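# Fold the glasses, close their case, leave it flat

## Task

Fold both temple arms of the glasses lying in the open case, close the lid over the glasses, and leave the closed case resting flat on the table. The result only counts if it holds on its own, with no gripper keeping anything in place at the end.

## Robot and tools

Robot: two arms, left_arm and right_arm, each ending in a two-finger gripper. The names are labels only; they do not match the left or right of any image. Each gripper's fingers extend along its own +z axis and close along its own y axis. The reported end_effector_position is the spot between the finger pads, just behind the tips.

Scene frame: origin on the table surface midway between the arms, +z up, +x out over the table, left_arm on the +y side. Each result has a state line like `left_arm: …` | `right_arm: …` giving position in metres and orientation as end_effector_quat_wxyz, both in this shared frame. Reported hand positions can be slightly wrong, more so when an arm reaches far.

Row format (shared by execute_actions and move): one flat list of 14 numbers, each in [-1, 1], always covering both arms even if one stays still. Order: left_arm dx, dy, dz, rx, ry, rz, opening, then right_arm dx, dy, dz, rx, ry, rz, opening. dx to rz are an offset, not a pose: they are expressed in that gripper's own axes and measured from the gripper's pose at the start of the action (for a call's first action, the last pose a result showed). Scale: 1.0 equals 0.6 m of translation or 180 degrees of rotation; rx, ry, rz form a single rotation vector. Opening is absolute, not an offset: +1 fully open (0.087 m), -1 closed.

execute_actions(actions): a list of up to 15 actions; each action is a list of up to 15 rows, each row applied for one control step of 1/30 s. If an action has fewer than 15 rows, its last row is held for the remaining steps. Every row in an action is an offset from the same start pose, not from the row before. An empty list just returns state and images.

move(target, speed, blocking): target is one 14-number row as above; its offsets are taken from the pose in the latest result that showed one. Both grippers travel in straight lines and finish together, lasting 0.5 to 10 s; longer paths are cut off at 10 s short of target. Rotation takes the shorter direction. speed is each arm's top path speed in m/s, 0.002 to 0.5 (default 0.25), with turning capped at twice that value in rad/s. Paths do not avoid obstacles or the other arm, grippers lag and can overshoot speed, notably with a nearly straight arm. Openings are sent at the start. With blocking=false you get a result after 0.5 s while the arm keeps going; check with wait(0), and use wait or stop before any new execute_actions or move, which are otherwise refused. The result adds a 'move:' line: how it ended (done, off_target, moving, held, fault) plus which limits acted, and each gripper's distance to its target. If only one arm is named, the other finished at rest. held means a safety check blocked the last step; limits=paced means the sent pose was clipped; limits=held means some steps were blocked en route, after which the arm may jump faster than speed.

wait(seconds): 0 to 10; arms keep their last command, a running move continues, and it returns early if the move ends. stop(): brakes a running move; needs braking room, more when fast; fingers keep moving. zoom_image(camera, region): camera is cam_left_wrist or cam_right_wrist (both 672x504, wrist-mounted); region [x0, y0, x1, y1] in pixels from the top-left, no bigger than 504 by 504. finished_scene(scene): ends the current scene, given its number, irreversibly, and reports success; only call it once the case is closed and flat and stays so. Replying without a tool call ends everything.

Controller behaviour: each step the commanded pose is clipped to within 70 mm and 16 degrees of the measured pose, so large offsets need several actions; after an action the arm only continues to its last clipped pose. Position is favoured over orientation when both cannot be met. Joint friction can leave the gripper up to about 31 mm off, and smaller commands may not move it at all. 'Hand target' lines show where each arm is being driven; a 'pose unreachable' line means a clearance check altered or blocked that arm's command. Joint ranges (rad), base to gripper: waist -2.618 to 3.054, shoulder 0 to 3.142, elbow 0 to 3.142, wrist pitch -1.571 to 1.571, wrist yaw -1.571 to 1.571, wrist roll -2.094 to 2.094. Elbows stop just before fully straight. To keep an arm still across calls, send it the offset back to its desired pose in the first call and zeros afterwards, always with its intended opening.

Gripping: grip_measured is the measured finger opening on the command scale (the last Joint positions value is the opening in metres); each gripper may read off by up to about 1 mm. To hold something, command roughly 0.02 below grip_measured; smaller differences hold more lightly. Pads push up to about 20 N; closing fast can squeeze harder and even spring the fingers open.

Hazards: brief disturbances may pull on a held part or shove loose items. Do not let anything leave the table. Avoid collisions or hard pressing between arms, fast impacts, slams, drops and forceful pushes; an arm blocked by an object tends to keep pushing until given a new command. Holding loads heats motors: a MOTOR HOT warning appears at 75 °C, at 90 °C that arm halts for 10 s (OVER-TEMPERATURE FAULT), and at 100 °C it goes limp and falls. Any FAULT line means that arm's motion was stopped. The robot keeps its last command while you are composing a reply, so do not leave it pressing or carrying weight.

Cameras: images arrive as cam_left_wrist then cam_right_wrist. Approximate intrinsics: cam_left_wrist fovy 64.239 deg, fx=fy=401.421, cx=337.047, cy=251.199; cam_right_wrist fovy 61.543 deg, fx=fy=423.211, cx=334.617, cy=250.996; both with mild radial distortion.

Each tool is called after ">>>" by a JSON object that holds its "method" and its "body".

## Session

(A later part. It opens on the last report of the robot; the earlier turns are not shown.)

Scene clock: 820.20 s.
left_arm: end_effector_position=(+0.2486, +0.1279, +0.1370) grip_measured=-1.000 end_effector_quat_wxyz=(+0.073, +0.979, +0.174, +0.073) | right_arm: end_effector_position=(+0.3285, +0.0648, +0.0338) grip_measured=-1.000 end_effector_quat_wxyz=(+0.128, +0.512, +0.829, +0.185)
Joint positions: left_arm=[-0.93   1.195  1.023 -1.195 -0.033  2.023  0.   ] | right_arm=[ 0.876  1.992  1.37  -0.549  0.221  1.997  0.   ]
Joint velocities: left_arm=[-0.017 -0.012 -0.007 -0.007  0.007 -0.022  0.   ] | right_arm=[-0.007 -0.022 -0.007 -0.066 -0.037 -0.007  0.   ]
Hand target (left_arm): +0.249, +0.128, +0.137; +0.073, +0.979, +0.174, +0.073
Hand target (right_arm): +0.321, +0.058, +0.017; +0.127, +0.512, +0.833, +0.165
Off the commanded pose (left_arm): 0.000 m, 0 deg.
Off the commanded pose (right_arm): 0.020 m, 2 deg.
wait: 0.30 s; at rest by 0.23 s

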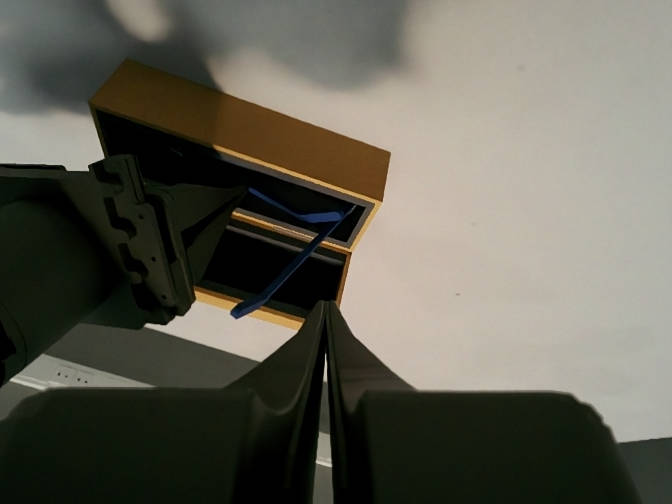

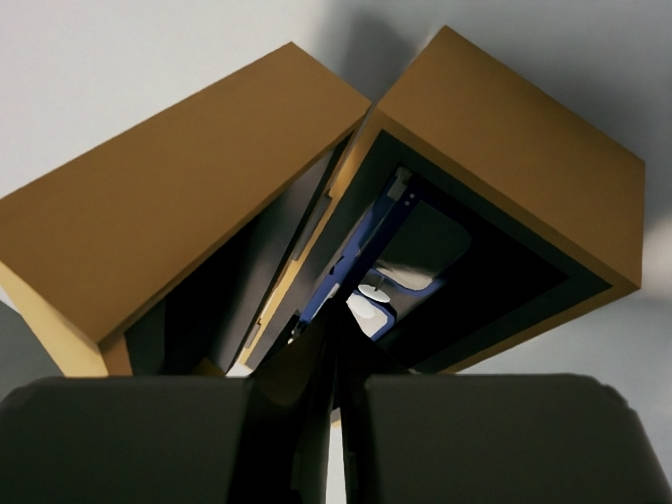

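>>> {"method": "execute_actions", "body": {"actions": [[[0,0,0,0,0,0,-1,-0.00068,-0.01957,0.01422,0.0082,-0.0037,-0.002,-1],[0,0,0,0,0,0,-1,-0.00083,-0.02085,0.01597,0.009,-0.0041,-0.0022,-1],[0,0,0,0,0,0,-1,-0.00098,-0.02214,0.01773,0.0098,-0.0044,-0.0024,-1],[0,0,0,0,0,0,-1,-0.00113,-0.02342,0.01948,0.0106,-0.0048,-0.0026,-1],[0,0,0,0,0,0,-1,-0.00128,-0.0247,0.02123,0.0114,-0.0051,-0.0028,-1],[0,0,0,0,0,0,-1,-0.00143,-0.02599,0.02299,0.0122,-0.0055,-0.003,-1],[0,0,0,0,0,0,-1,-0.00158,-0.02727,0.02474,0.0129,-0.0059,-0.0032,-1],[0,0,0,0,0,0,-1,-0.00173,-0.02855,0.02649,0.0137,-0.0062,-0.0034,-1],[0,0,0,0,0,0,-1,-0.00188,-0.02983,0.02824,0.0145,-0.0066,-0.0036,-1],[0,0,0,0,0,0,-1,-0.00203,-0.03112,0.03,0.0153,-0.0069,-0.0038,-1],[0,0,0,0,0,0,-1,-0.00218,-0.0324,0.03175,0.0161,-0.0073,-0.004,-1]]]}}

Scene clock: 881.30 s.
left_arm: end_effector_position=(+0.2486, +0.1279, +0.1370) grip_measured=-1.000 end_effector_quat_wxyz=(+0.073, +0.979, +0.174, +0.073) | right_arm: end_effector_position=(+0.3272, +0.0631, +0.0225) grip_measured=-1.000 end_effector_quat_wxyz=(+0.127, +0.512, +0.832, +0.173)
Joint positions: left_arm=[-0.93   1.195  1.023 -1.195 -0.033  2.023  0.   ] | right_arm=[ 0.876  2.017  1.37  -0.549  0.221  1.997  0.   ]
Joint velocities: left_arm=[ 0.002  0.002  0.012 -0.022 -0.095  0.007  0.   ] | right_arm=[ 0.002  0.027 -0.002  0.066 -0.022 -0.022  0.   ]
Hand target (left_arm): +0.249, +0.128, +0.137; +0.073, +0.979, +0.174, +0.073
Hand target (right_arm): +0.321, +0.059, +0.009; +0.126, +0.512, +0.835, +0.158
Off the commanded pose (left_arm): 0.000 m, 0 deg.
Off the commanded pose (right_arm): 0.016 m, 2 deg.

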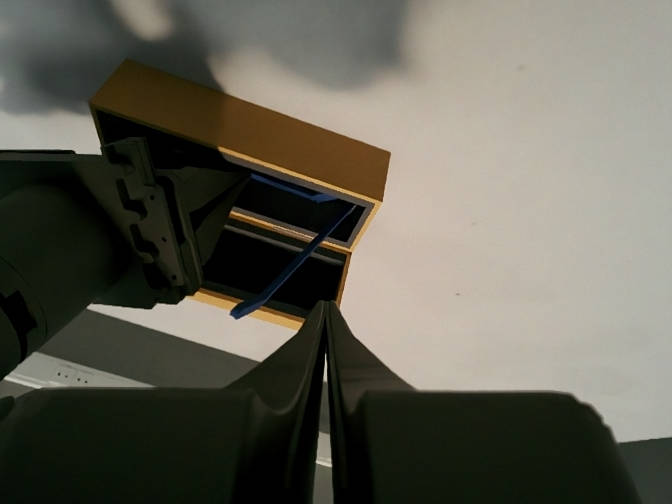

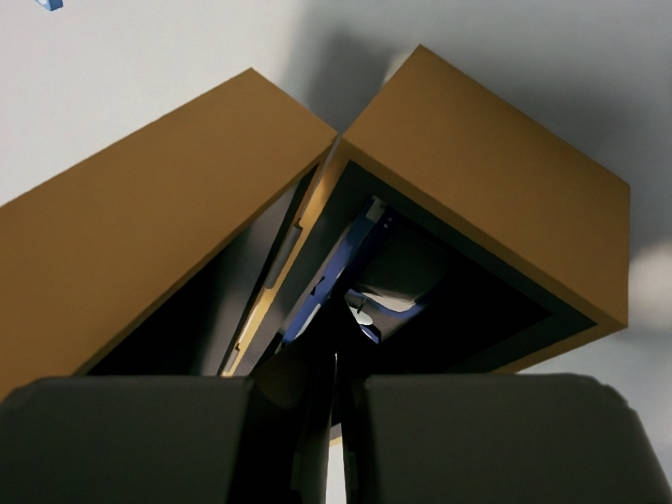

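>>> {"method": "zoom_image", "body": {"camera": "cam_left_wrist", "region": [200, 140, 400, 280]}}

Region (200, 140, 400, 280) of cam_left_wrist's 672x504 image, scaled by 2.520, with more detail than that image has; it fills the top 353 rows of this view, and the rest is white.

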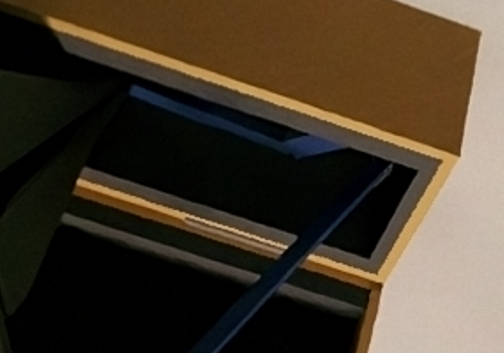

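>>> {"method": "move", "body": {"target": [0.1246,0.0372,0.00605,-0.0904,0.0222,-0.2967,-1,-0.2969,-0.0988,-0.4008,-0.0761,-0.0136,0.0315,-1], "speed": 0.35}}

Scene clock: 1003.40 s.
left_arm: end_effector_position=(+0.3198, +0.1297, +0.1454) grip_measured=-1.000 end_effector_quat_wxyz=(+0.228, +0.778, +0.580, +0.079) | right_arm: end_effector_position=(+0.2663, -0.1574, +0.2092) grip_measured=-1.000 end_effector_quat_wxyz=(+0.187, +0.542, +0.778, +0.258)
Joint positions: left_arm=[-0.746  1.289  1.067 -0.861  0.004  1.272  0.   ] | right_arm=[ 0.51   0.994  1.053 -0.994  0.142  1.74   0.   ]
Joint velocities: left_arm=[-0.002  0.002  0.002 -0.11   0.022  0.007  0.   ] | right_arm=[-0.002  0.002  0.007 -0.037 -0.051 -0.066  0.   ]
Hand target (left_arm): +0.325, +0.131, +0.145; +0.225, +0.773, +0.587, +0.083
Hand target (right_arm): +0.266, -0.159, +0.219; +0.191, +0.538, +0.776, +0.268
Off the commanded pose (left_arm): 0.007 m, 1 deg.
Off the commanded pose (right_arm): 0.013 m, 1 deg.
move: off_target (right_arm)

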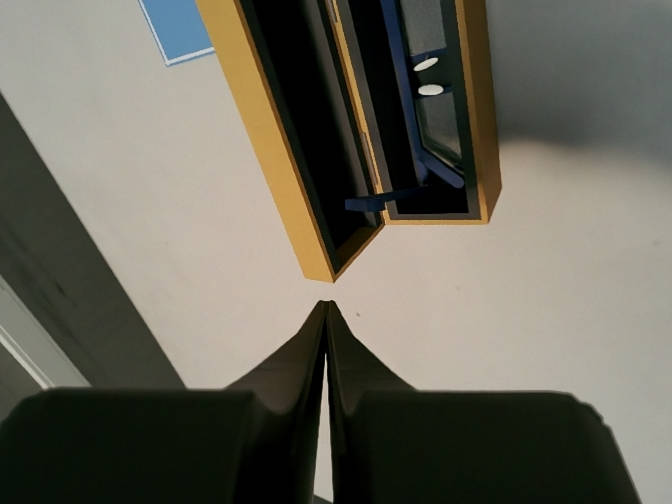

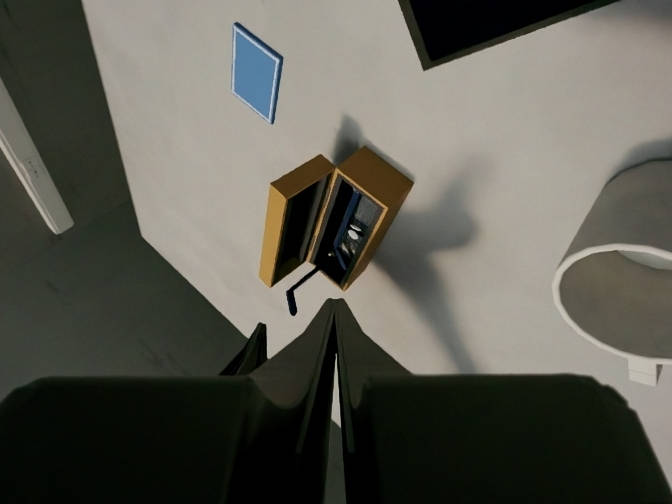

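>>> {"method": "zoom_image", "body": {"camera": "cam_left_wrist", "region": [280, 120, 520, 320]}}

>>> {"method": "zoom_image", "body": {"camera": "cam_right_wrist", "region": [220, 140, 430, 380]}}

Region (280, 120, 520, 320) of cam_left_wrist's 672x504 image, scaled by 2.100, with more detail than that image has.

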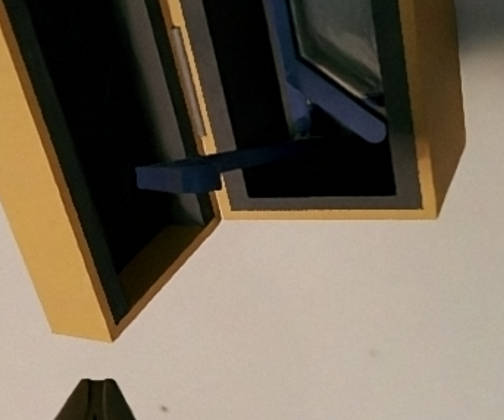

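Region (220, 140, 430, 380) of cam_right_wrist's 672x504 image, scaled by 2.100, with more detail than that image has; it fills the left 441 columns of this view, and the rest is white.

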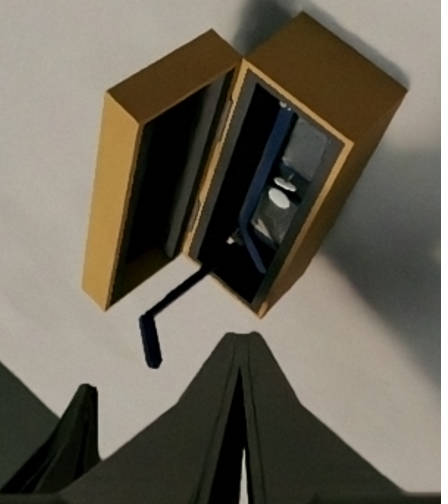

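>>> {"method": "execute_actions", "body": {"actions": [[[-0.0016,-0.004,0.008,0.004,0.002,0,-1,0,0,0,0,0,0,-1],[-0.00327,-0.01193,0.0143,0.0076,0.0004,0.0037,-1,0,0,0,0,0,0,-1],[-0.00308,-0.0135,0.01989,0.0076,0.0003,0.004,-1,0,0,0,0,0,0,-1],[-0.00288,-0.01507,0.02547,0.0077,0.0001,0.0042,-1,0,0,0,0,0,0,-1],[-0.00269,-0.01665,0.03106,0.0077,0,0.0045,-1,0,0,0,0,0,0,-1],[-0.0025,-0.01822,0.03664,0.0078,-0.0001,0.0048,-1,0,0,0,0,0,0,-1],[-0.0023,-0.01979,0.04223,0.0078,-0.0003,0.005,-1,0,0,0,0,0,0,-1],[-0.00211,-0.02136,0.04782,0.0079,-0.0004,0.0053,-1,0,0,0,0,0,0,-1],[-0.00192,-0.02293,0.0534,0.0079,-0.0006,0.0055,-1,0,0,0,0,0,0,-1],[-0.00173,-0.02451,0.05899,0.008,-0.0007,0.0058,-1,0,0,0,0,0,0,-1],[-0.00153,-0.02608,0.06457,0.008,-0.0008,0.0061,-1,0,0,0,0,0,0,-1],[-0.00134,-0.02765,0.07016,0.0081,-0.001,0.0063,-1,0,0,0,0,0,0,-1],[-0.00115,-0.02922,0.07575,0.0081,-0.0011,0.0066,-1,0,0,0,0,0,0,-1]]]}}

>>> {"method": "wait", "body": {"seconds": 0.25}}

Scene clock: 1053.70 s.
left_arm: end_effector_position=(+0.3193, +0.1258, +0.1072) grip_measured=-1.000 end_effector_quat_wxyz=(+0.217, +0.783, +0.578, +0.074) | right_arm: end_effector_position=(+0.2659, -0.1574, +0.2090) grip_measured=-1.000 end_effector_quat_wxyz=(+0.187, +0.541, +0.778, +0.258)
Joint positions: left_arm=[-0.757  1.326  0.952 -0.735  0.004  1.27   0.   ] | right_arm=[ 0.51   0.994  1.053 -0.995  0.14   1.738  0.   ]
Joint velocities: left_arm=[-0.022  0.115 -0.12   0.183 -0.051  0.051  0.   ] | right_arm=[ 0.012 -0.027  0.002 -0.051  0.007  0.022  0.   ]
Hand target (left_arm): +0.321, +0.121, +0.098; +0.218, +0.787, +0.572, +0.073
Hand target (right_arm): +0.266, -0.157, +0.209; +0.187, +0.542, +0.778, +0.258
Off the commanded pose (left_arm): 0.011 m, 1 deg.
Off the commanded pose (right_arm): 0.000 m, 0 deg.

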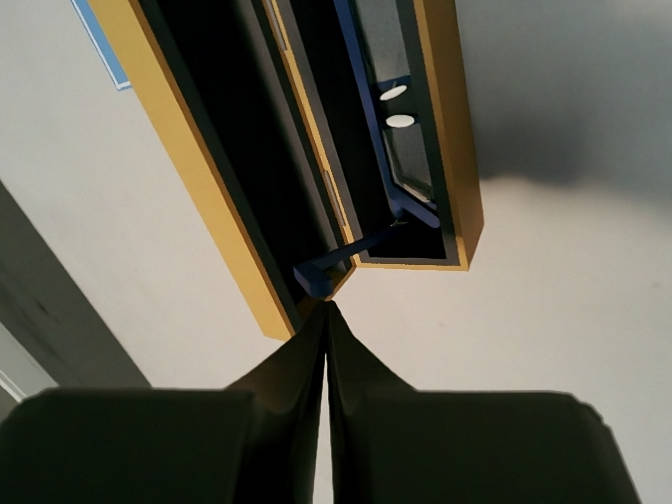

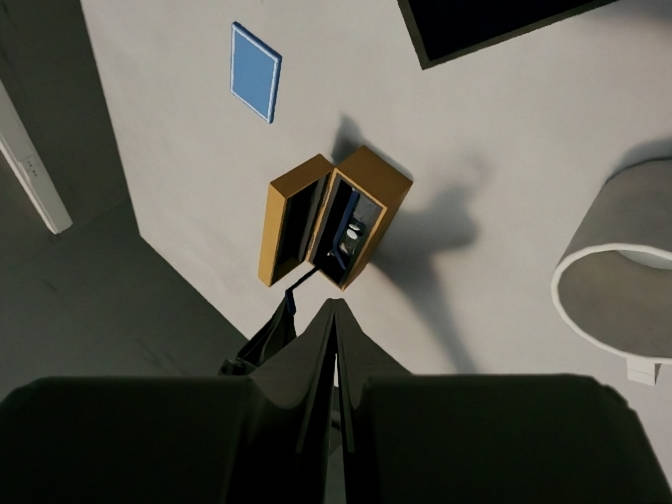

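Scene clock: 1053.97 s.
left_arm: end_effector_position=(+0.3245, +0.1221, +0.1071) grip_measured=-1.000 end_effector_quat_wxyz=(+0.227, +0.781, +0.576, +0.077) | right_arm: end_effector_position=(+0.2659, -0.1574, +0.2090) grip_measured=-1.000 end_effector_quat_wxyz=(+0.187, +0.541, +0.778, +0.258)
Joint positions: left_arm=[-0.758  1.332  0.947 -0.701  0.004  1.27   0.   ] | right_arm=[ 0.51   0.994  1.053 -0.995  0.14   1.738  0.   ]
Joint velocities: left_arm=[ 0.007  0.002  0.017  0.139  0.022 -0.037  0.   ] | right_arm=[ 0.002 -0.012 -0.012  0.051 -0.022  0.007  0.   ]
Hand target (left_arm): +0.321, +0.121, +0.098; +0.218, +0.787, +0.572, +0.073
Hand target (right_arm): +0.266, -0.157, +0.209; +0.187, +0.542, +0.778, +0.258
Off the commanded pose (left_arm): 0.010 m, 1 deg.
Off the commanded pose (right_arm): 0.000 m, 0 deg.
wait: 0.27 s; no rest

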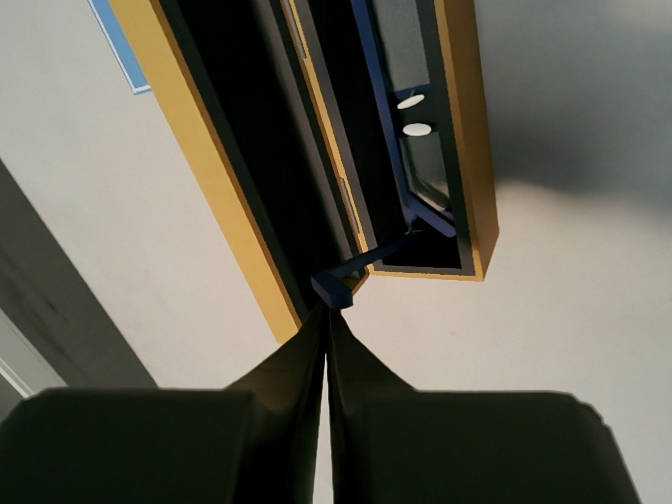

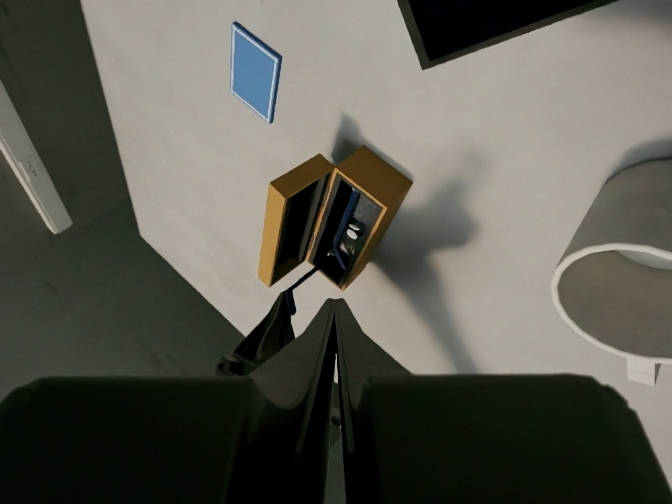

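>>> {"method": "execute_actions", "body": {"actions": []}}

>>> {"method": "zoom_image", "body": {"camera": "cam_right_wrist", "region": [240, 230, 360, 370]}}

>>> {"method": "zoom_image", "body": {"camera": "cam_left_wrist", "region": [260, 200, 460, 360]}}

Scene clock: 1058.53 s.
left_arm: end_effector_position=(+0.3259, +0.1212, +0.1079) grip_measured=-1.000 end_effector_quat_wxyz=(+0.231, +0.780, +0.576, +0.078) | right_arm: end_effector_position=(+0.2659, -0.1574, +0.2090) grip_measured=-1.000 end_effector_quat_wxyz=(+0.187, +0.541, +0.778, +0.258)
Joint positions: left_arm=[-0.758  1.332  0.947 -0.694  0.004  1.27   0.   ] | right_arm=[ 0.51   0.994  1.053 -0.995  0.14   1.738  0.   ]
Joint velocities: left_arm=[ 0.007  0.007 -0.017  0.007  0.051  0.037  0.   ] | right_arm=[ 0.002 -0.007 -0.007  0.022  0.022 -0.007  0.   ]
Hand target (left_arm): +0.321, +0.121, +0.098; +0.218, +0.787, +0.572, +0.073
Hand target (right_arm): +0.266, -0.157, +0.209; +0.187, +0.542, +0.778, +0.258
Off the commanded pose (left_arm): 0.011 m, 2 deg.
Off the commanded pose (right_arm): 0.000 m, 0 deg.

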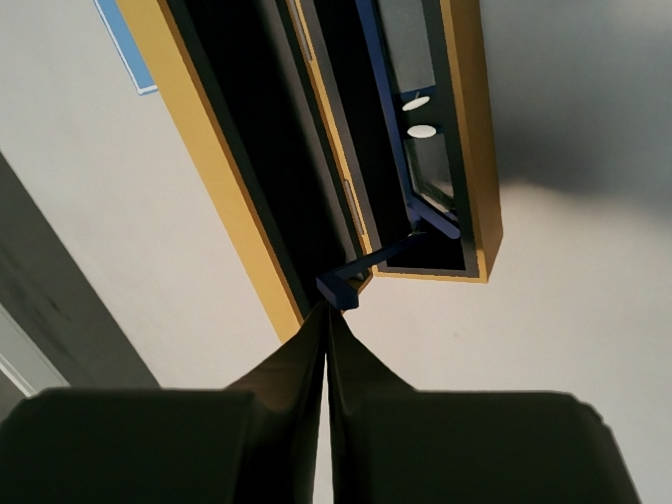

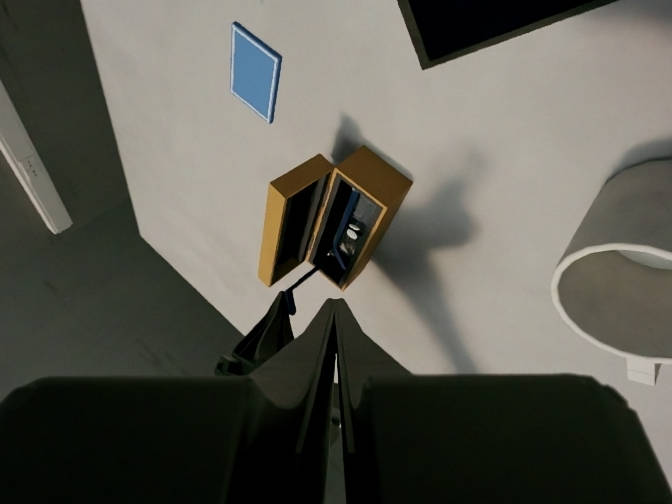

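Region (240, 230, 360, 370) of cam_right_wrist's 672x504 image, scaled by 3.600, with more detail than that image has; it fills the left 432 columns of this view, and the rest is white.

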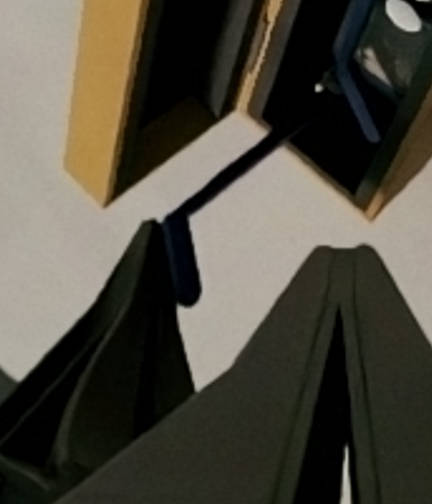

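Region (260, 200, 460, 360) of cam_left_wrist's 672x504 image, scaled by 2.520, with more detail than that image has; it fills the top 403 rows of this view, and the rest is white.

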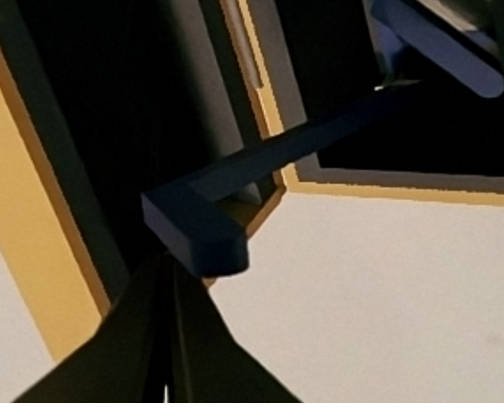

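>>> {"method": "execute_actions", "body": {"actions": [[[-0.00316,-0.01266,0.01615,0.0078,-0.0002,0.0046,-1,0,0,0,0,0,0,-1],[-0.00602,-0.01156,0.02039,0.0068,-0.0012,0.0059,-1,0,0,0,0,0,0,-1],[-0.00807,-0.01307,0.02449,0.0078,-0.0016,0.0071,-1,0,0,0,0,0,0,-1],[-0.01013,-0.01457,0.02858,0.0089,-0.002,0.0084,-1,0,0,0,0,0,0,-1],[-0.01219,-0.01608,0.03268,0.0099,-0.0023,0.0096,-1,0,0,0,0,0,0,-1],[-0.01425,-0.01758,0.03677,0.0109,-0.0027,0.0108,-1,0,0,0,0,0,0,-1],[-0.01631,-0.01909,0.04087,0.0119,-0.0031,0.0121,-1,0,0,0,0,0,0,-1],[-0.01836,-0.02059,0.04496,0.0129,-0.0035,0.0133,-1,0,0,0,0,0,0,-1],[-0.02042,-0.0221,0.04906,0.0139,-0.0039,0.0146,-1,0,0,0,0,0,0,-1],[-0.02248,-0.0236,0.05315,0.0149,-0.0043,0.0158,-1,0,0,0,0,0,0,-1],[-0.02454,-0.02511,0.05725,0.0159,-0.0047,0.017,-1,0,0,0,0,0,0,-1],[-0.0266,-0.02661,0.06134,0.017,-0.005,0.0183,-1,0,0,0,0,0,0,-1],[-0.02865,-0.02812,0.06544,0.018,-0.0054,0.0195,-1,0,0,0,0,0,0,-1],[-0.02991,-0.03222,0.06938,0.021,-0.0052,0.0208,-1,0,0,0,0,0,0,-1],[-0.03117,-0.03633,0.07332,0.024,-0.005,0.022,-1,0,0,0,0,0,0,-1]]]}}

Scene clock: 1151.60 s.
left_arm: end_effector_position=(+0.3224, +0.1002, +0.0787) grip_measured=-1.000 end_effector_quat_wxyz=(+0.217, +0.801, +0.555, +0.066) | right_arm: end_effector_position=(+0.2659, -0.1574, +0.2090) grip_measured=-1.000 end_effector_quat_wxyz=(+0.187, +0.541, +0.778, +0.258)
Joint positions: left_arm=[-0.818  1.414  0.909 -0.608  0.004  1.27   0.   ] | right_arm=[ 0.51   0.994  1.053 -0.995  0.14   1.738  0.   ]
Joint velocities: left_arm=[-0.12   0.217 -0.061  0.139 -0.007  0.081  0.   ] | right_arm=[ 0.002  0.002 -0.007 -0.007 -0.022 -0.007  0.   ]
Hand target (left_arm): +0.317, +0.098, +0.063; +0.202, +0.809, +0.549, +0.060
Hand target (right_arm): +0.266, -0.157, +0.209; +0.187, +0.541, +0.778, +0.258
Off the commanded pose (left_arm): 0.018 m, 2 deg.
Off the commanded pose (right_arm): 0.000 m, 0 deg.

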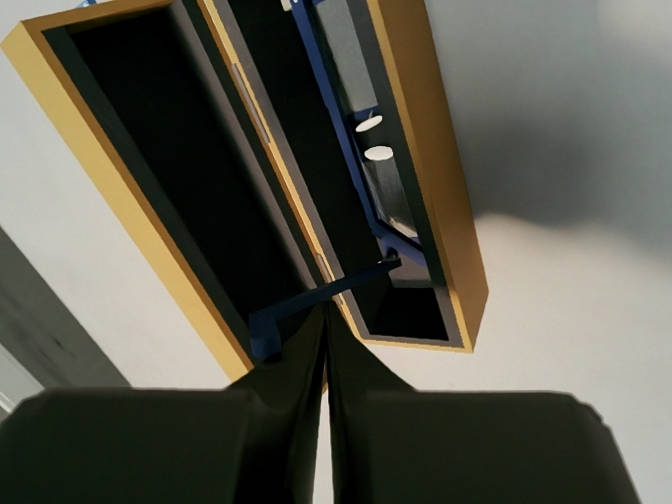

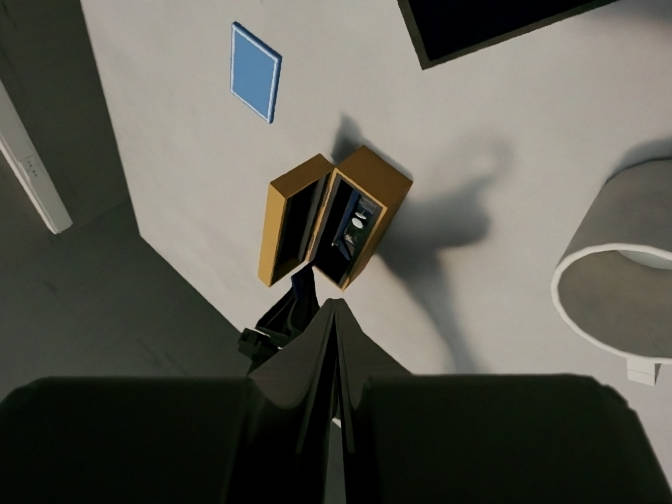

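>>> {"method": "execute_actions", "body": {"actions": []}}

>>> {"method": "zoom_image", "body": {"camera": "cam_left_wrist", "region": [200, 180, 500, 400]}}

>>> {"method": "zoom_image", "body": {"camera": "cam_right_wrist", "region": [230, 150, 420, 370]}}

Scene clock: 1158.40 s.
left_arm: end_effector_position=(+0.3220, +0.0975, +0.0737) grip_measured=-1.000 end_effector_quat_wxyz=(+0.214, +0.803, +0.552, +0.065) | right_arm: end_effector_position=(+0.2659, -0.1574, +0.2090) grip_measured=-1.000 end_effector_quat_wxyz=(+0.187, +0.541, +0.778, +0.258)
Joint positions: left_arm=[-0.825  1.429  0.904 -0.594  0.004  1.27   0.   ] | right_arm=[ 0.51   0.994  1.053 -0.995  0.14   1.738  0.   ]
Joint velocities: left_arm=[-0.012  0.007 -0.007 -0.007 -0.037 -0.007  0.   ] | right_arm=[-0.002 -0.012 -0.007  0.037 -0.022 -0.095  0.   ]
Hand target (left_arm): +0.317, +0.098, +0.063; +0.202, +0.809, +0.549, +0.060
Hand target (right_arm): +0.266, -0.157, +0.209; +0.187, +0.541, +0.778, +0.258
Off the commanded pose (left_arm): 0.012 m, 2 deg.
Off the commanded pose (right_arm): 0.000 m, 0 deg.

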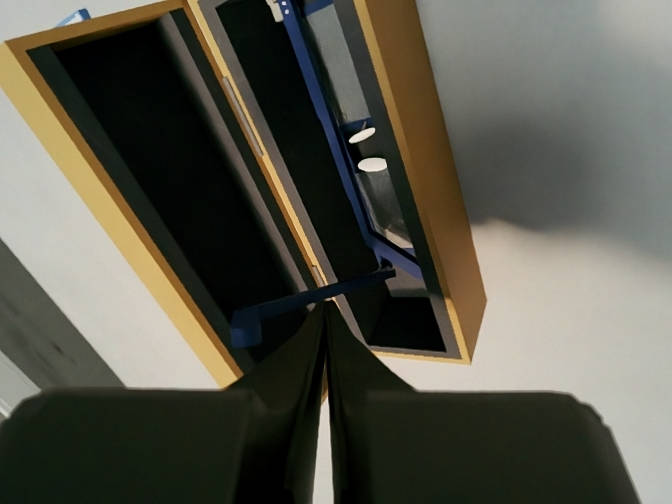

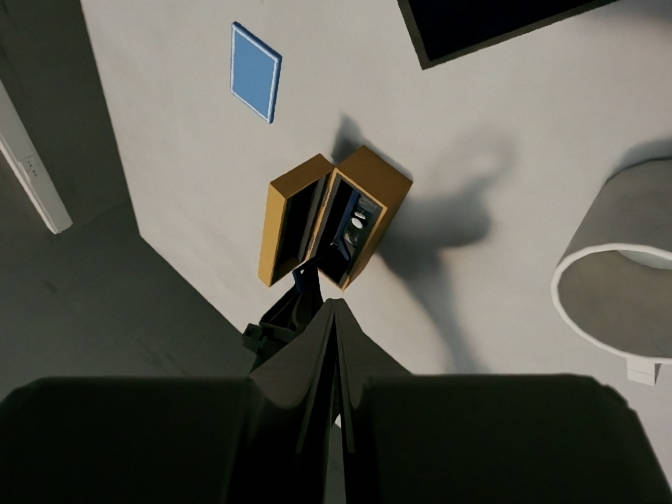

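Region (200, 180, 500, 400) of cam_left_wrist's 672x504 image, scaled by 1.680, with more detail than that image has; it fills the top 370 rows of this view, and the rest is white.

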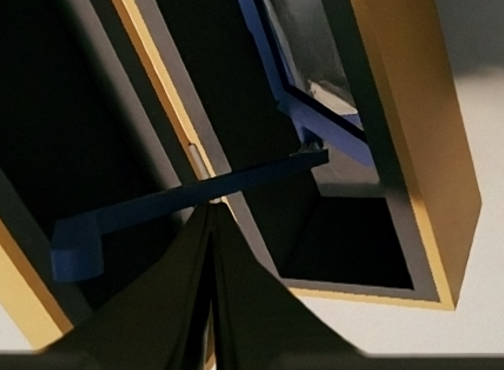

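Region (230, 150, 420, 370) of cam_right_wrist's 672x504 image, scaled by 2.291, with more detail than that image has; it fills the left 435 columns of this view, and the rest is white.

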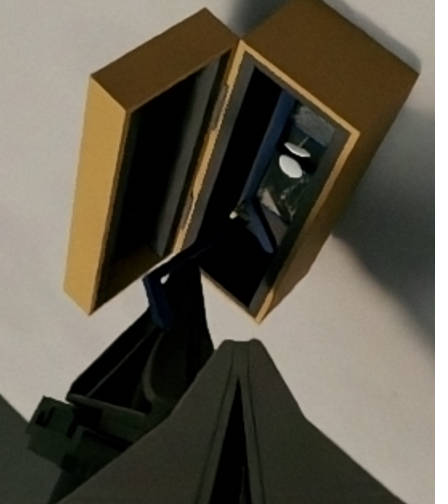

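>>> {"method": "zoom_image", "body": {"camera": "cam_right_wrist", "region": [270, 225, 350, 315]}}

Region (270, 225, 350, 315) of cam_right_wrist's 672x504 image, scaled by 5.600, with more detail than that image has.

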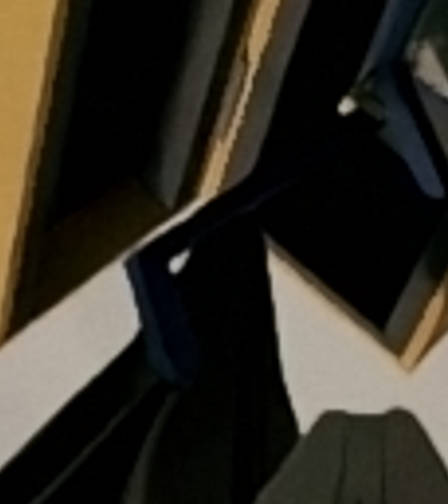

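>>> {"method": "execute_actions", "body": {"actions": [[[-0.00305,-0.01197,0.01869,0.0078,0.0003,0.0042,-1,0,0,0,0,0,0,-1],[-0.00513,-0.01061,0.02174,0.0069,-0.0005,0.0051,-1,0,0,0,0,0,0,-1],[-0.00665,-0.01105,0.0247,0.0074,-0.0008,0.0059,-1,0,0,0,0,0,0,-1],[-0.00818,-0.01149,0.02766,0.0079,-0.001,0.0068,-1,0,0,0,0,0,0,-1],[-0.0097,-0.01194,0.03062,0.0084,-0.0013,0.0076,-1,0,0,0,0,0,0,-1],[-0.01122,-0.01238,0.03357,0.0088,-0.0016,0.0085,-1,0,0,0,0,0,0,-1],[-0.01275,-0.01282,0.03653,0.0093,-0.0019,0.0093,-1,0,0,0,0,0,0,-1],[-0.0137,-0.01356,0.03966,0.0101,-0.0019,0.0099,-1,0,0,0,0,0,0,-1],[-0.01465,-0.01429,0.04278,0.011,-0.002,0.0104,-1,0,0,0,0,0,0,-1],[-0.0156,-0.01503,0.04591,0.0118,-0.002,0.011,-1,0,0,0,0,0,0,-1],[-0.01655,-0.01577,0.04904,0.0126,-0.0021,0.0116,-1,0,0,0,0,0,0,-1],[-0.0175,-0.01651,0.05217,0.0135,-0.0021,0.0122,-1,0,0,0,0,0,0,-1],[-0.0179,-0.01904,0.05519,0.0156,-0.0017,0.0127,-1,0,0,0,0,0,0,-1],[-0.0183,-0.02158,0.05822,0.0178,-0.0013,0.0133,-1,0,0,0,0,0,0,-1]]]}}

Scene clock: 1216.00 s.
left_arm: end_effector_position=(+0.3253, +0.0806, +0.0554) grip_measured=-1.000 end_effector_quat_wxyz=(+0.210, +0.814, +0.539, +0.059) | right_arm: end_effector_position=(+0.2659, -0.1574, +0.2090) grip_measured=-1.000 end_effector_quat_wxyz=(+0.187, +0.541, +0.778, +0.258)
Joint positions: left_arm=[-0.858  1.51   0.904 -0.525  0.004  1.27   0.   ] | right_arm=[ 0.51   0.994  1.053 -0.995  0.14   1.738  0.   ]
Joint velocities: left_arm=[-0.046  0.178 -0.002  0.095 -0.007 -0.037  0.   ] | right_arm=[-0.002 -0.002 -0.012 -0.081  0.022  0.007  0.   ]
Hand target (left_arm): +0.318, +0.082, +0.040; +0.191, +0.821, +0.536, +0.053
Hand target (right_arm): +0.266, -0.157, +0.209; +0.187, +0.541, +0.778, +0.258
Off the commanded pose (left_arm): 0.018 m, 2 deg.
Off the commanded pose (right_arm): 0.000 m, 0 deg.

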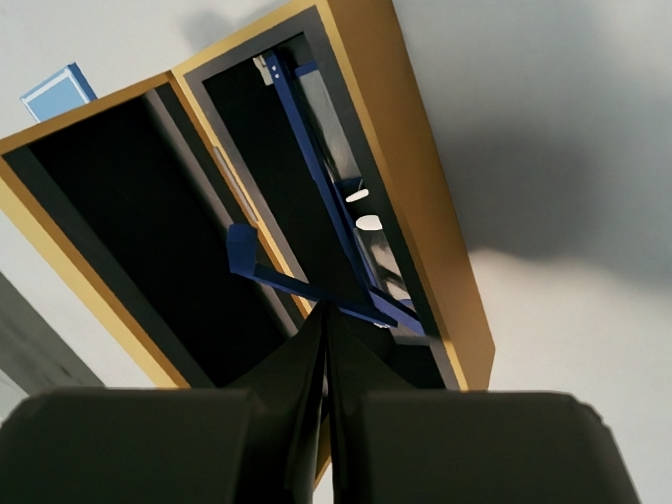

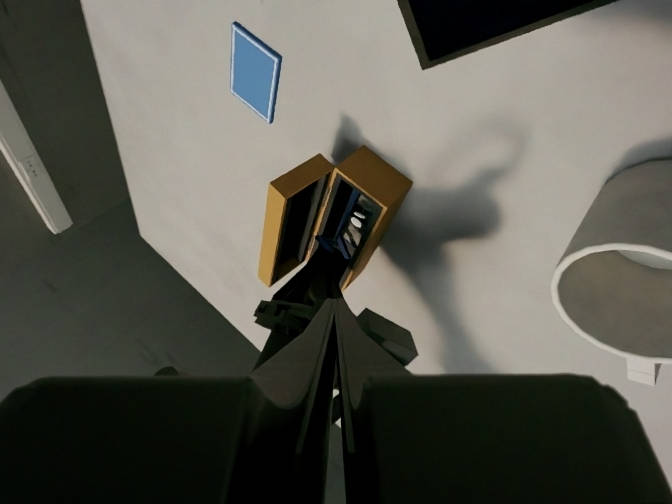

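>>> {"method": "execute_actions", "body": {"actions": []}}

>>> {"method": "zoom_image", "body": {"camera": "cam_left_wrist", "region": [180, 150, 480, 400]}}

>>> {"method": "zoom_image", "body": {"camera": "cam_right_wrist", "region": [280, 170, 400, 300]}}

Scene clock: 1219.50 s.
left_arm: end_effector_position=(+0.3256, +0.0793, +0.0532) grip_measured=-1.000 end_effector_quat_wxyz=(+0.208, +0.814, +0.538, +0.059) | right_arm: end_effector_position=(+0.2659, -0.1574, +0.2090) grip_measured=-1.000 end_effector_quat_wxyz=(+0.187, +0.541, +0.778, +0.258)
Joint positions: left_arm=[-0.861  1.519  0.904 -0.519  0.004  1.27   0.   ] | right_arm=[ 0.51   0.994  1.053 -0.995  0.14   1.738  0.   ]
Joint velocities: left_arm=[-0.002  0.017 -0.017 -0.007 -0.022  0.022  0.   ] | right_arm=[-0.007  0.017  0.007  0.007 -0.007  0.066  0.   ]
Hand target (left_arm): +0.318, +0.082, +0.040; +0.191, +0.821, +0.536, +0.053
Hand target (right_arm): +0.266, -0.157, +0.209; +0.187, +0.541, +0.778, +0.258
Off the commanded pose (left_arm): 0.017 m, 2 deg.
Off the commanded pose (right_arm): 0.000 m, 0 deg.

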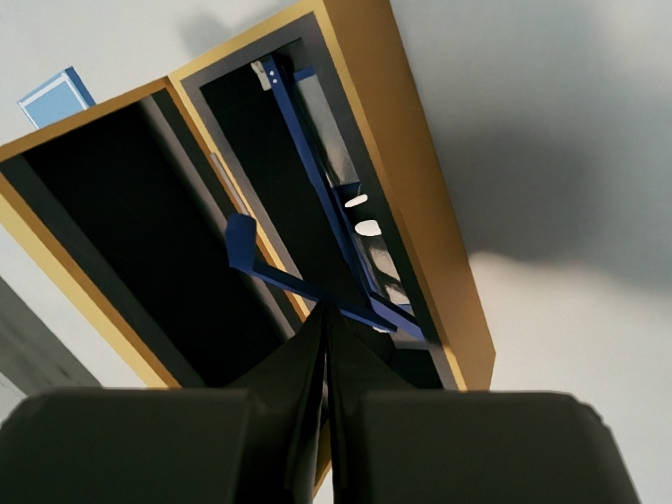

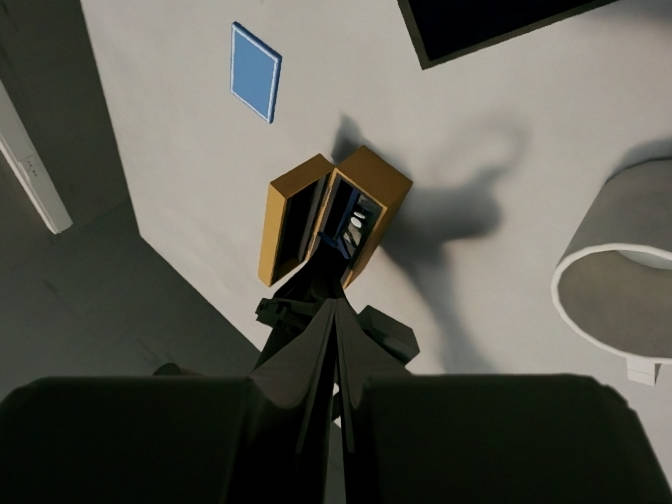

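Region (180, 150, 480, 400) of cam_left_wrist's 672x504 image, scaled by 1.680, with more detail than that image has.

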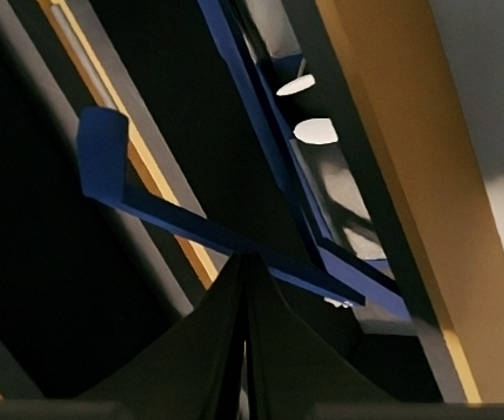

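Region (280, 170, 400, 300) of cam_right_wrist's 672x504 image, scaled by 3.877, with more detail than that image has; it fills the left 465 columns of this view, and the rest is white.

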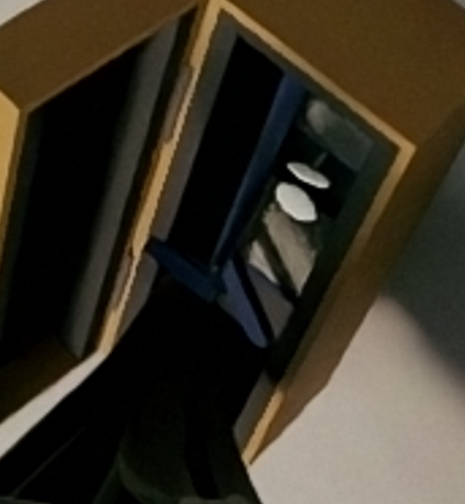

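>>> {"method": "execute_actions", "body": {"actions": [[[0.00077,-0.01357,0.01447,0.0081,0.0017,0.0017,-1,0,0,0,0,0,0,-1],[0.00135,-0.01542,0.0172,0.0099,0.0022,0.0017,-1,0,0,0,0,0,0,-1],[0.00194,-0.01728,0.01992,0.0116,0.0028,0.0017,-1,0,0,0,0,0,0,-1],[0.00252,-0.01913,0.02265,0.0134,0.0033,0.0017,-1,0,0,0,0,0,0,-1],[0.0031,-0.02099,0.02537,0.0151,0.0039,0.0017,-1,0,0,0,0,0,0,-1],[0.00369,-0.02284,0.0281,0.0169,0.0044,0.0017,-1,0,0,0,0,0,0,-1],[0.00427,-0.02469,0.03082,0.0186,0.0049,0.0017,-1,0,0,0,0,0,0,-1],[0.00485,-0.02655,0.03355,0.0204,0.0055,0.0016,-1,0,0,0,0,0,0,-1],[0.00543,-0.0284,0.03627,0.0221,0.006,0.0016,-1,0,0,0,0,0,0,-1],[0.00602,-0.03026,0.039,0.0239,0.0066,0.0016,-1,0,0,0,0,0,0,-1],[0.0066,-0.03211,0.04172,0.0256,0.0071,0.0016,-1,0,0,0,0,0,0,-1],[0.00718,-0.03396,0.04445,0.0274,0.0077,0.0016,-1,0,0,0,0,0,0,-1],[0.00777,-0.03582,0.04717,0.0291,0.0082,0.0016,-1,0,0,0,0,0,0,-1]]]}}

Scene clock: 1240.57 s.
left_arm: end_effector_position=(+0.3247, +0.0801, +0.0312) grip_measured=-1.000 end_effector_quat_wxyz=(+0.182, +0.819, +0.542, +0.051) | right_arm: end_effector_position=(+0.2659, -0.1574, +0.2090) grip_measured=-1.000 end_effector_quat_wxyz=(+0.187, +0.541, +0.778, +0.258)
Joint positions: left_arm=[-0.861  1.594  0.904 -0.501  0.004  1.27   0.   ] | right_arm=[ 0.51   0.994  1.053 -0.995  0.14   1.738  0.   ]
Joint velocities: left_arm=[ 0.022  0.115 -0.017  0.037  0.022 -0.007  0.   ] | right_arm=[-0.002 -0.007  0.002 -0.051  0.037 -0.066  0.   ]
Hand target (left_arm): +0.318, +0.083, +0.019; +0.164, +0.824, +0.541, +0.046
Hand target (right_arm): +0.266, -0.157, +0.209; +0.187, +0.541, +0.778, +0.258
Off the commanded pose (left_arm): 0.015 m, 2 deg.
Off the commanded pose (right_arm): 0.000 m, 0 deg.

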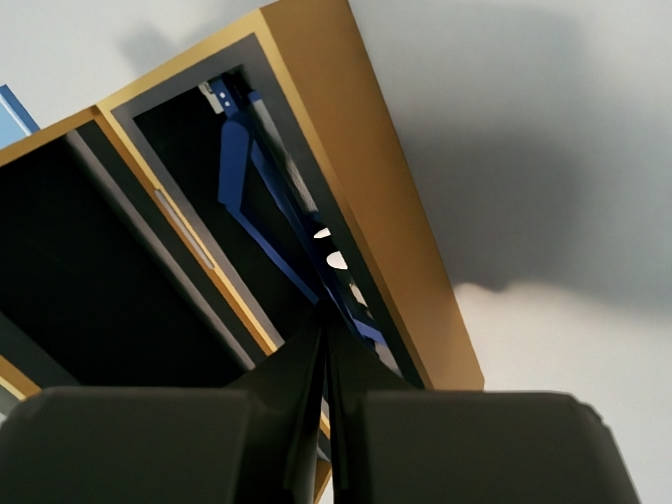

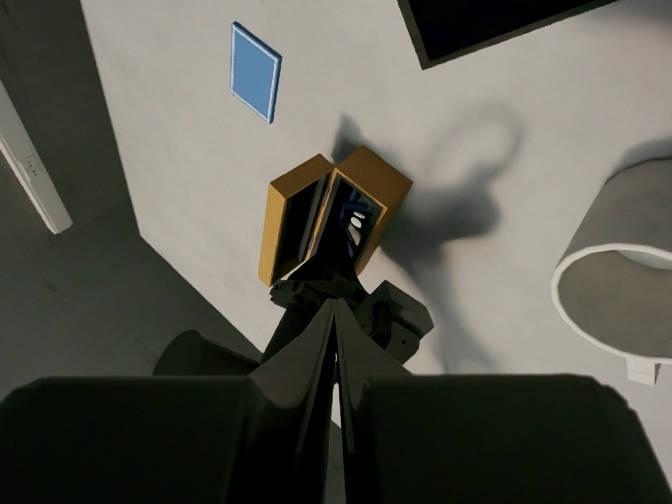

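>>> {"method": "execute_actions", "body": {"actions": []}}

>>> {"method": "zoom_image", "body": {"camera": "cam_left_wrist", "region": [130, 40, 430, 380]}}

Scene clock: 1242.83 s.
left_arm: end_effector_position=(+0.3246, +0.0802, +0.0299) grip_measured=-1.000 end_effector_quat_wxyz=(+0.180, +0.819, +0.542, +0.050) | right_arm: end_effector_position=(+0.2659, -0.1574, +0.2090) grip_measured=-1.000 end_effector_quat_wxyz=(+0.187, +0.541, +0.778, +0.258)
Joint positions: left_arm=[-0.861  1.598  0.904 -0.5    0.004  1.27   0.   ] | right_arm=[ 0.51   0.994  1.053 -0.995  0.14   1.738  0.   ]
Joint velocities: left_arm=[ 0.007 -0.002 -0.007  0.007 -0.051  0.037  0.   ] | right_arm=[-0.002  0.007 -0.002  0.007  0.007  0.022  0.   ]
Hand target (left_arm): +0.318, +0.083, +0.019; +0.164, +0.824, +0.541, +0.046
Hand target (right_arm): +0.266, -0.157, +0.209; +0.187, +0.541, +0.778, +0.258
Off the commanded pose (left_arm): 0.013 m, 2 deg.
Off the commanded pose (right_arm): 0.000 m, 0 deg.

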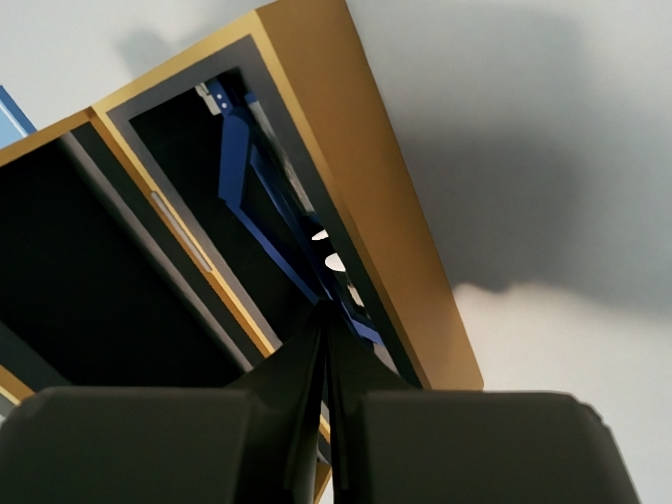

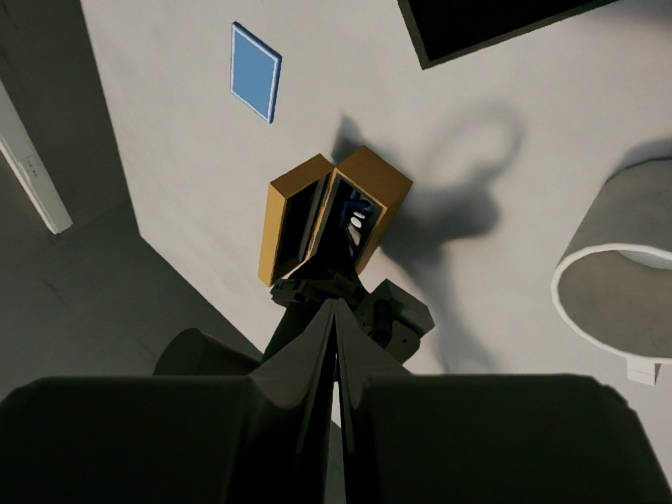

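Region (130, 40, 430, 380) of cam_left_wrist's 672x504 image, scaled by 1.482, with more detail than that image has; it fills the left 445 columns of this view, and the rest is white.

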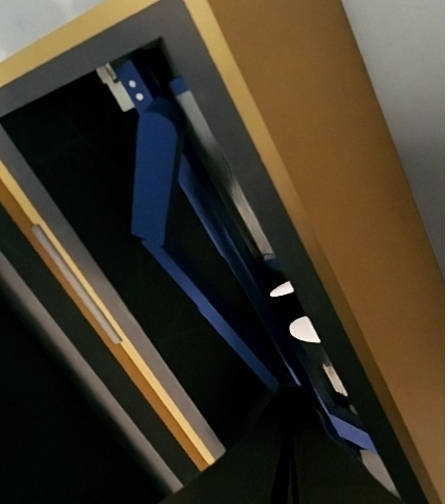

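>>> {"method": "execute_actions", "body": {"actions": [[[0.00266,-0.01948,0.01517,0.0126,0.0032,0.0017,-1,0,0,0,0,0,0,-1],[0.00297,-0.02046,0.01647,0.0135,0.0035,0.0017,-1,0,0,0,0,0,0,-1],[0.00328,-0.02144,0.01776,0.0144,0.0038,0.0017,-1,0,0,0,0,0,0,-1],[0.00359,-0.02242,0.01906,0.0154,0.0041,0.0017,-1,0,0,0,0,0,0,-1],[0.0039,-0.02339,0.02035,0.0163,0.0043,0.0017,-1,0,0,0,0,0,0,-1],[0.00421,-0.02437,0.02164,0.0172,0.0046,0.0017,-1,0,0,0,0,0,0,-1],[0.00452,-0.02535,0.02294,0.0181,0.0049,0.0017,-1,0,0,0,0,0,0,-1],[0.00483,-0.02633,0.02423,0.019,0.0052,0.0017,-1,0,0,0,0,0,0,-1]]]}}

>>> {"method": "zoom_image", "body": {"camera": "cam_left_wrist", "region": [130, 40, 430, 380]}}

Scene clock: 1255.73 s.
left_arm: end_effector_position=(+0.3237, +0.0809, +0.0234) grip_measured=-1.000 end_effector_quat_wxyz=(+0.171, +0.821, +0.543, +0.048) | right_arm: end_effector_position=(+0.2659, -0.1574, +0.2090) grip_measured=-1.000 end_effector_quat_wxyz=(+0.187, +0.541, +0.778, +0.258)
Joint positions: left_arm=[-0.861  1.62   0.904 -0.497  0.004  1.27   0.   ] | right_arm=[ 0.51   0.994  1.053 -0.995  0.14   1.738  0.   ]
Joint velocities: left_arm=[-0.012 -0.022 -0.017 -0.022 -0.037 -0.007  0.   ] | right_arm=[-0.007 -0.002 -0.007 -0.037 -0.037  0.007  0.   ]
Hand target (left_arm): +0.316, +0.085, +0.011; +0.151, +0.826, +0.542, +0.042
Hand target (right_arm): +0.266, -0.157, +0.209; +0.187, +0.541, +0.778, +0.258
Off the commanded pose (left_arm): 0.015 m, 3 deg.
Off the commanded pose (right_arm): 0.000 m, 0 deg.

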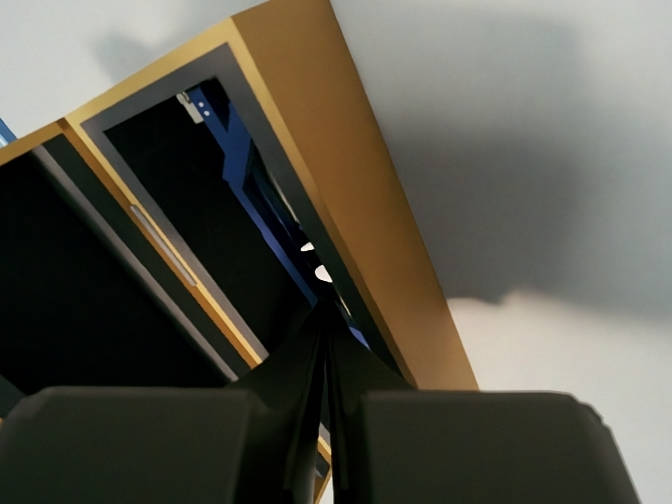

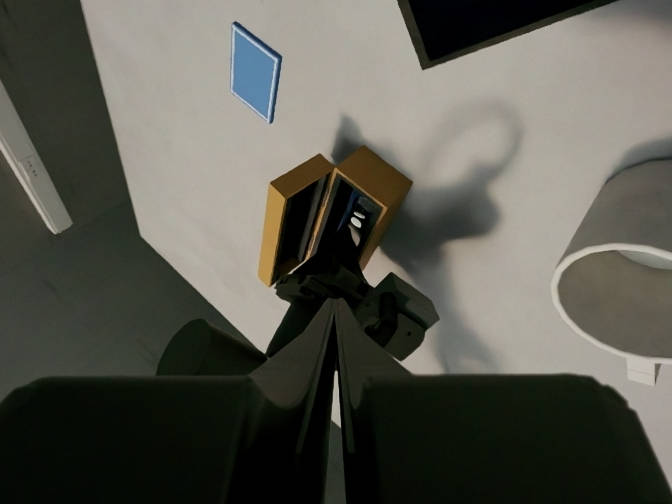

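Region (130, 40, 430, 380) of cam_left_wrist's 672x504 image, scaled by 1.482, with more detail than that image has; it fills the left 445 columns of this view, and the rest is white.

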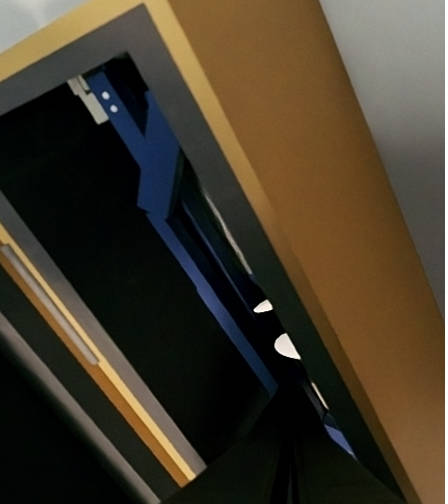

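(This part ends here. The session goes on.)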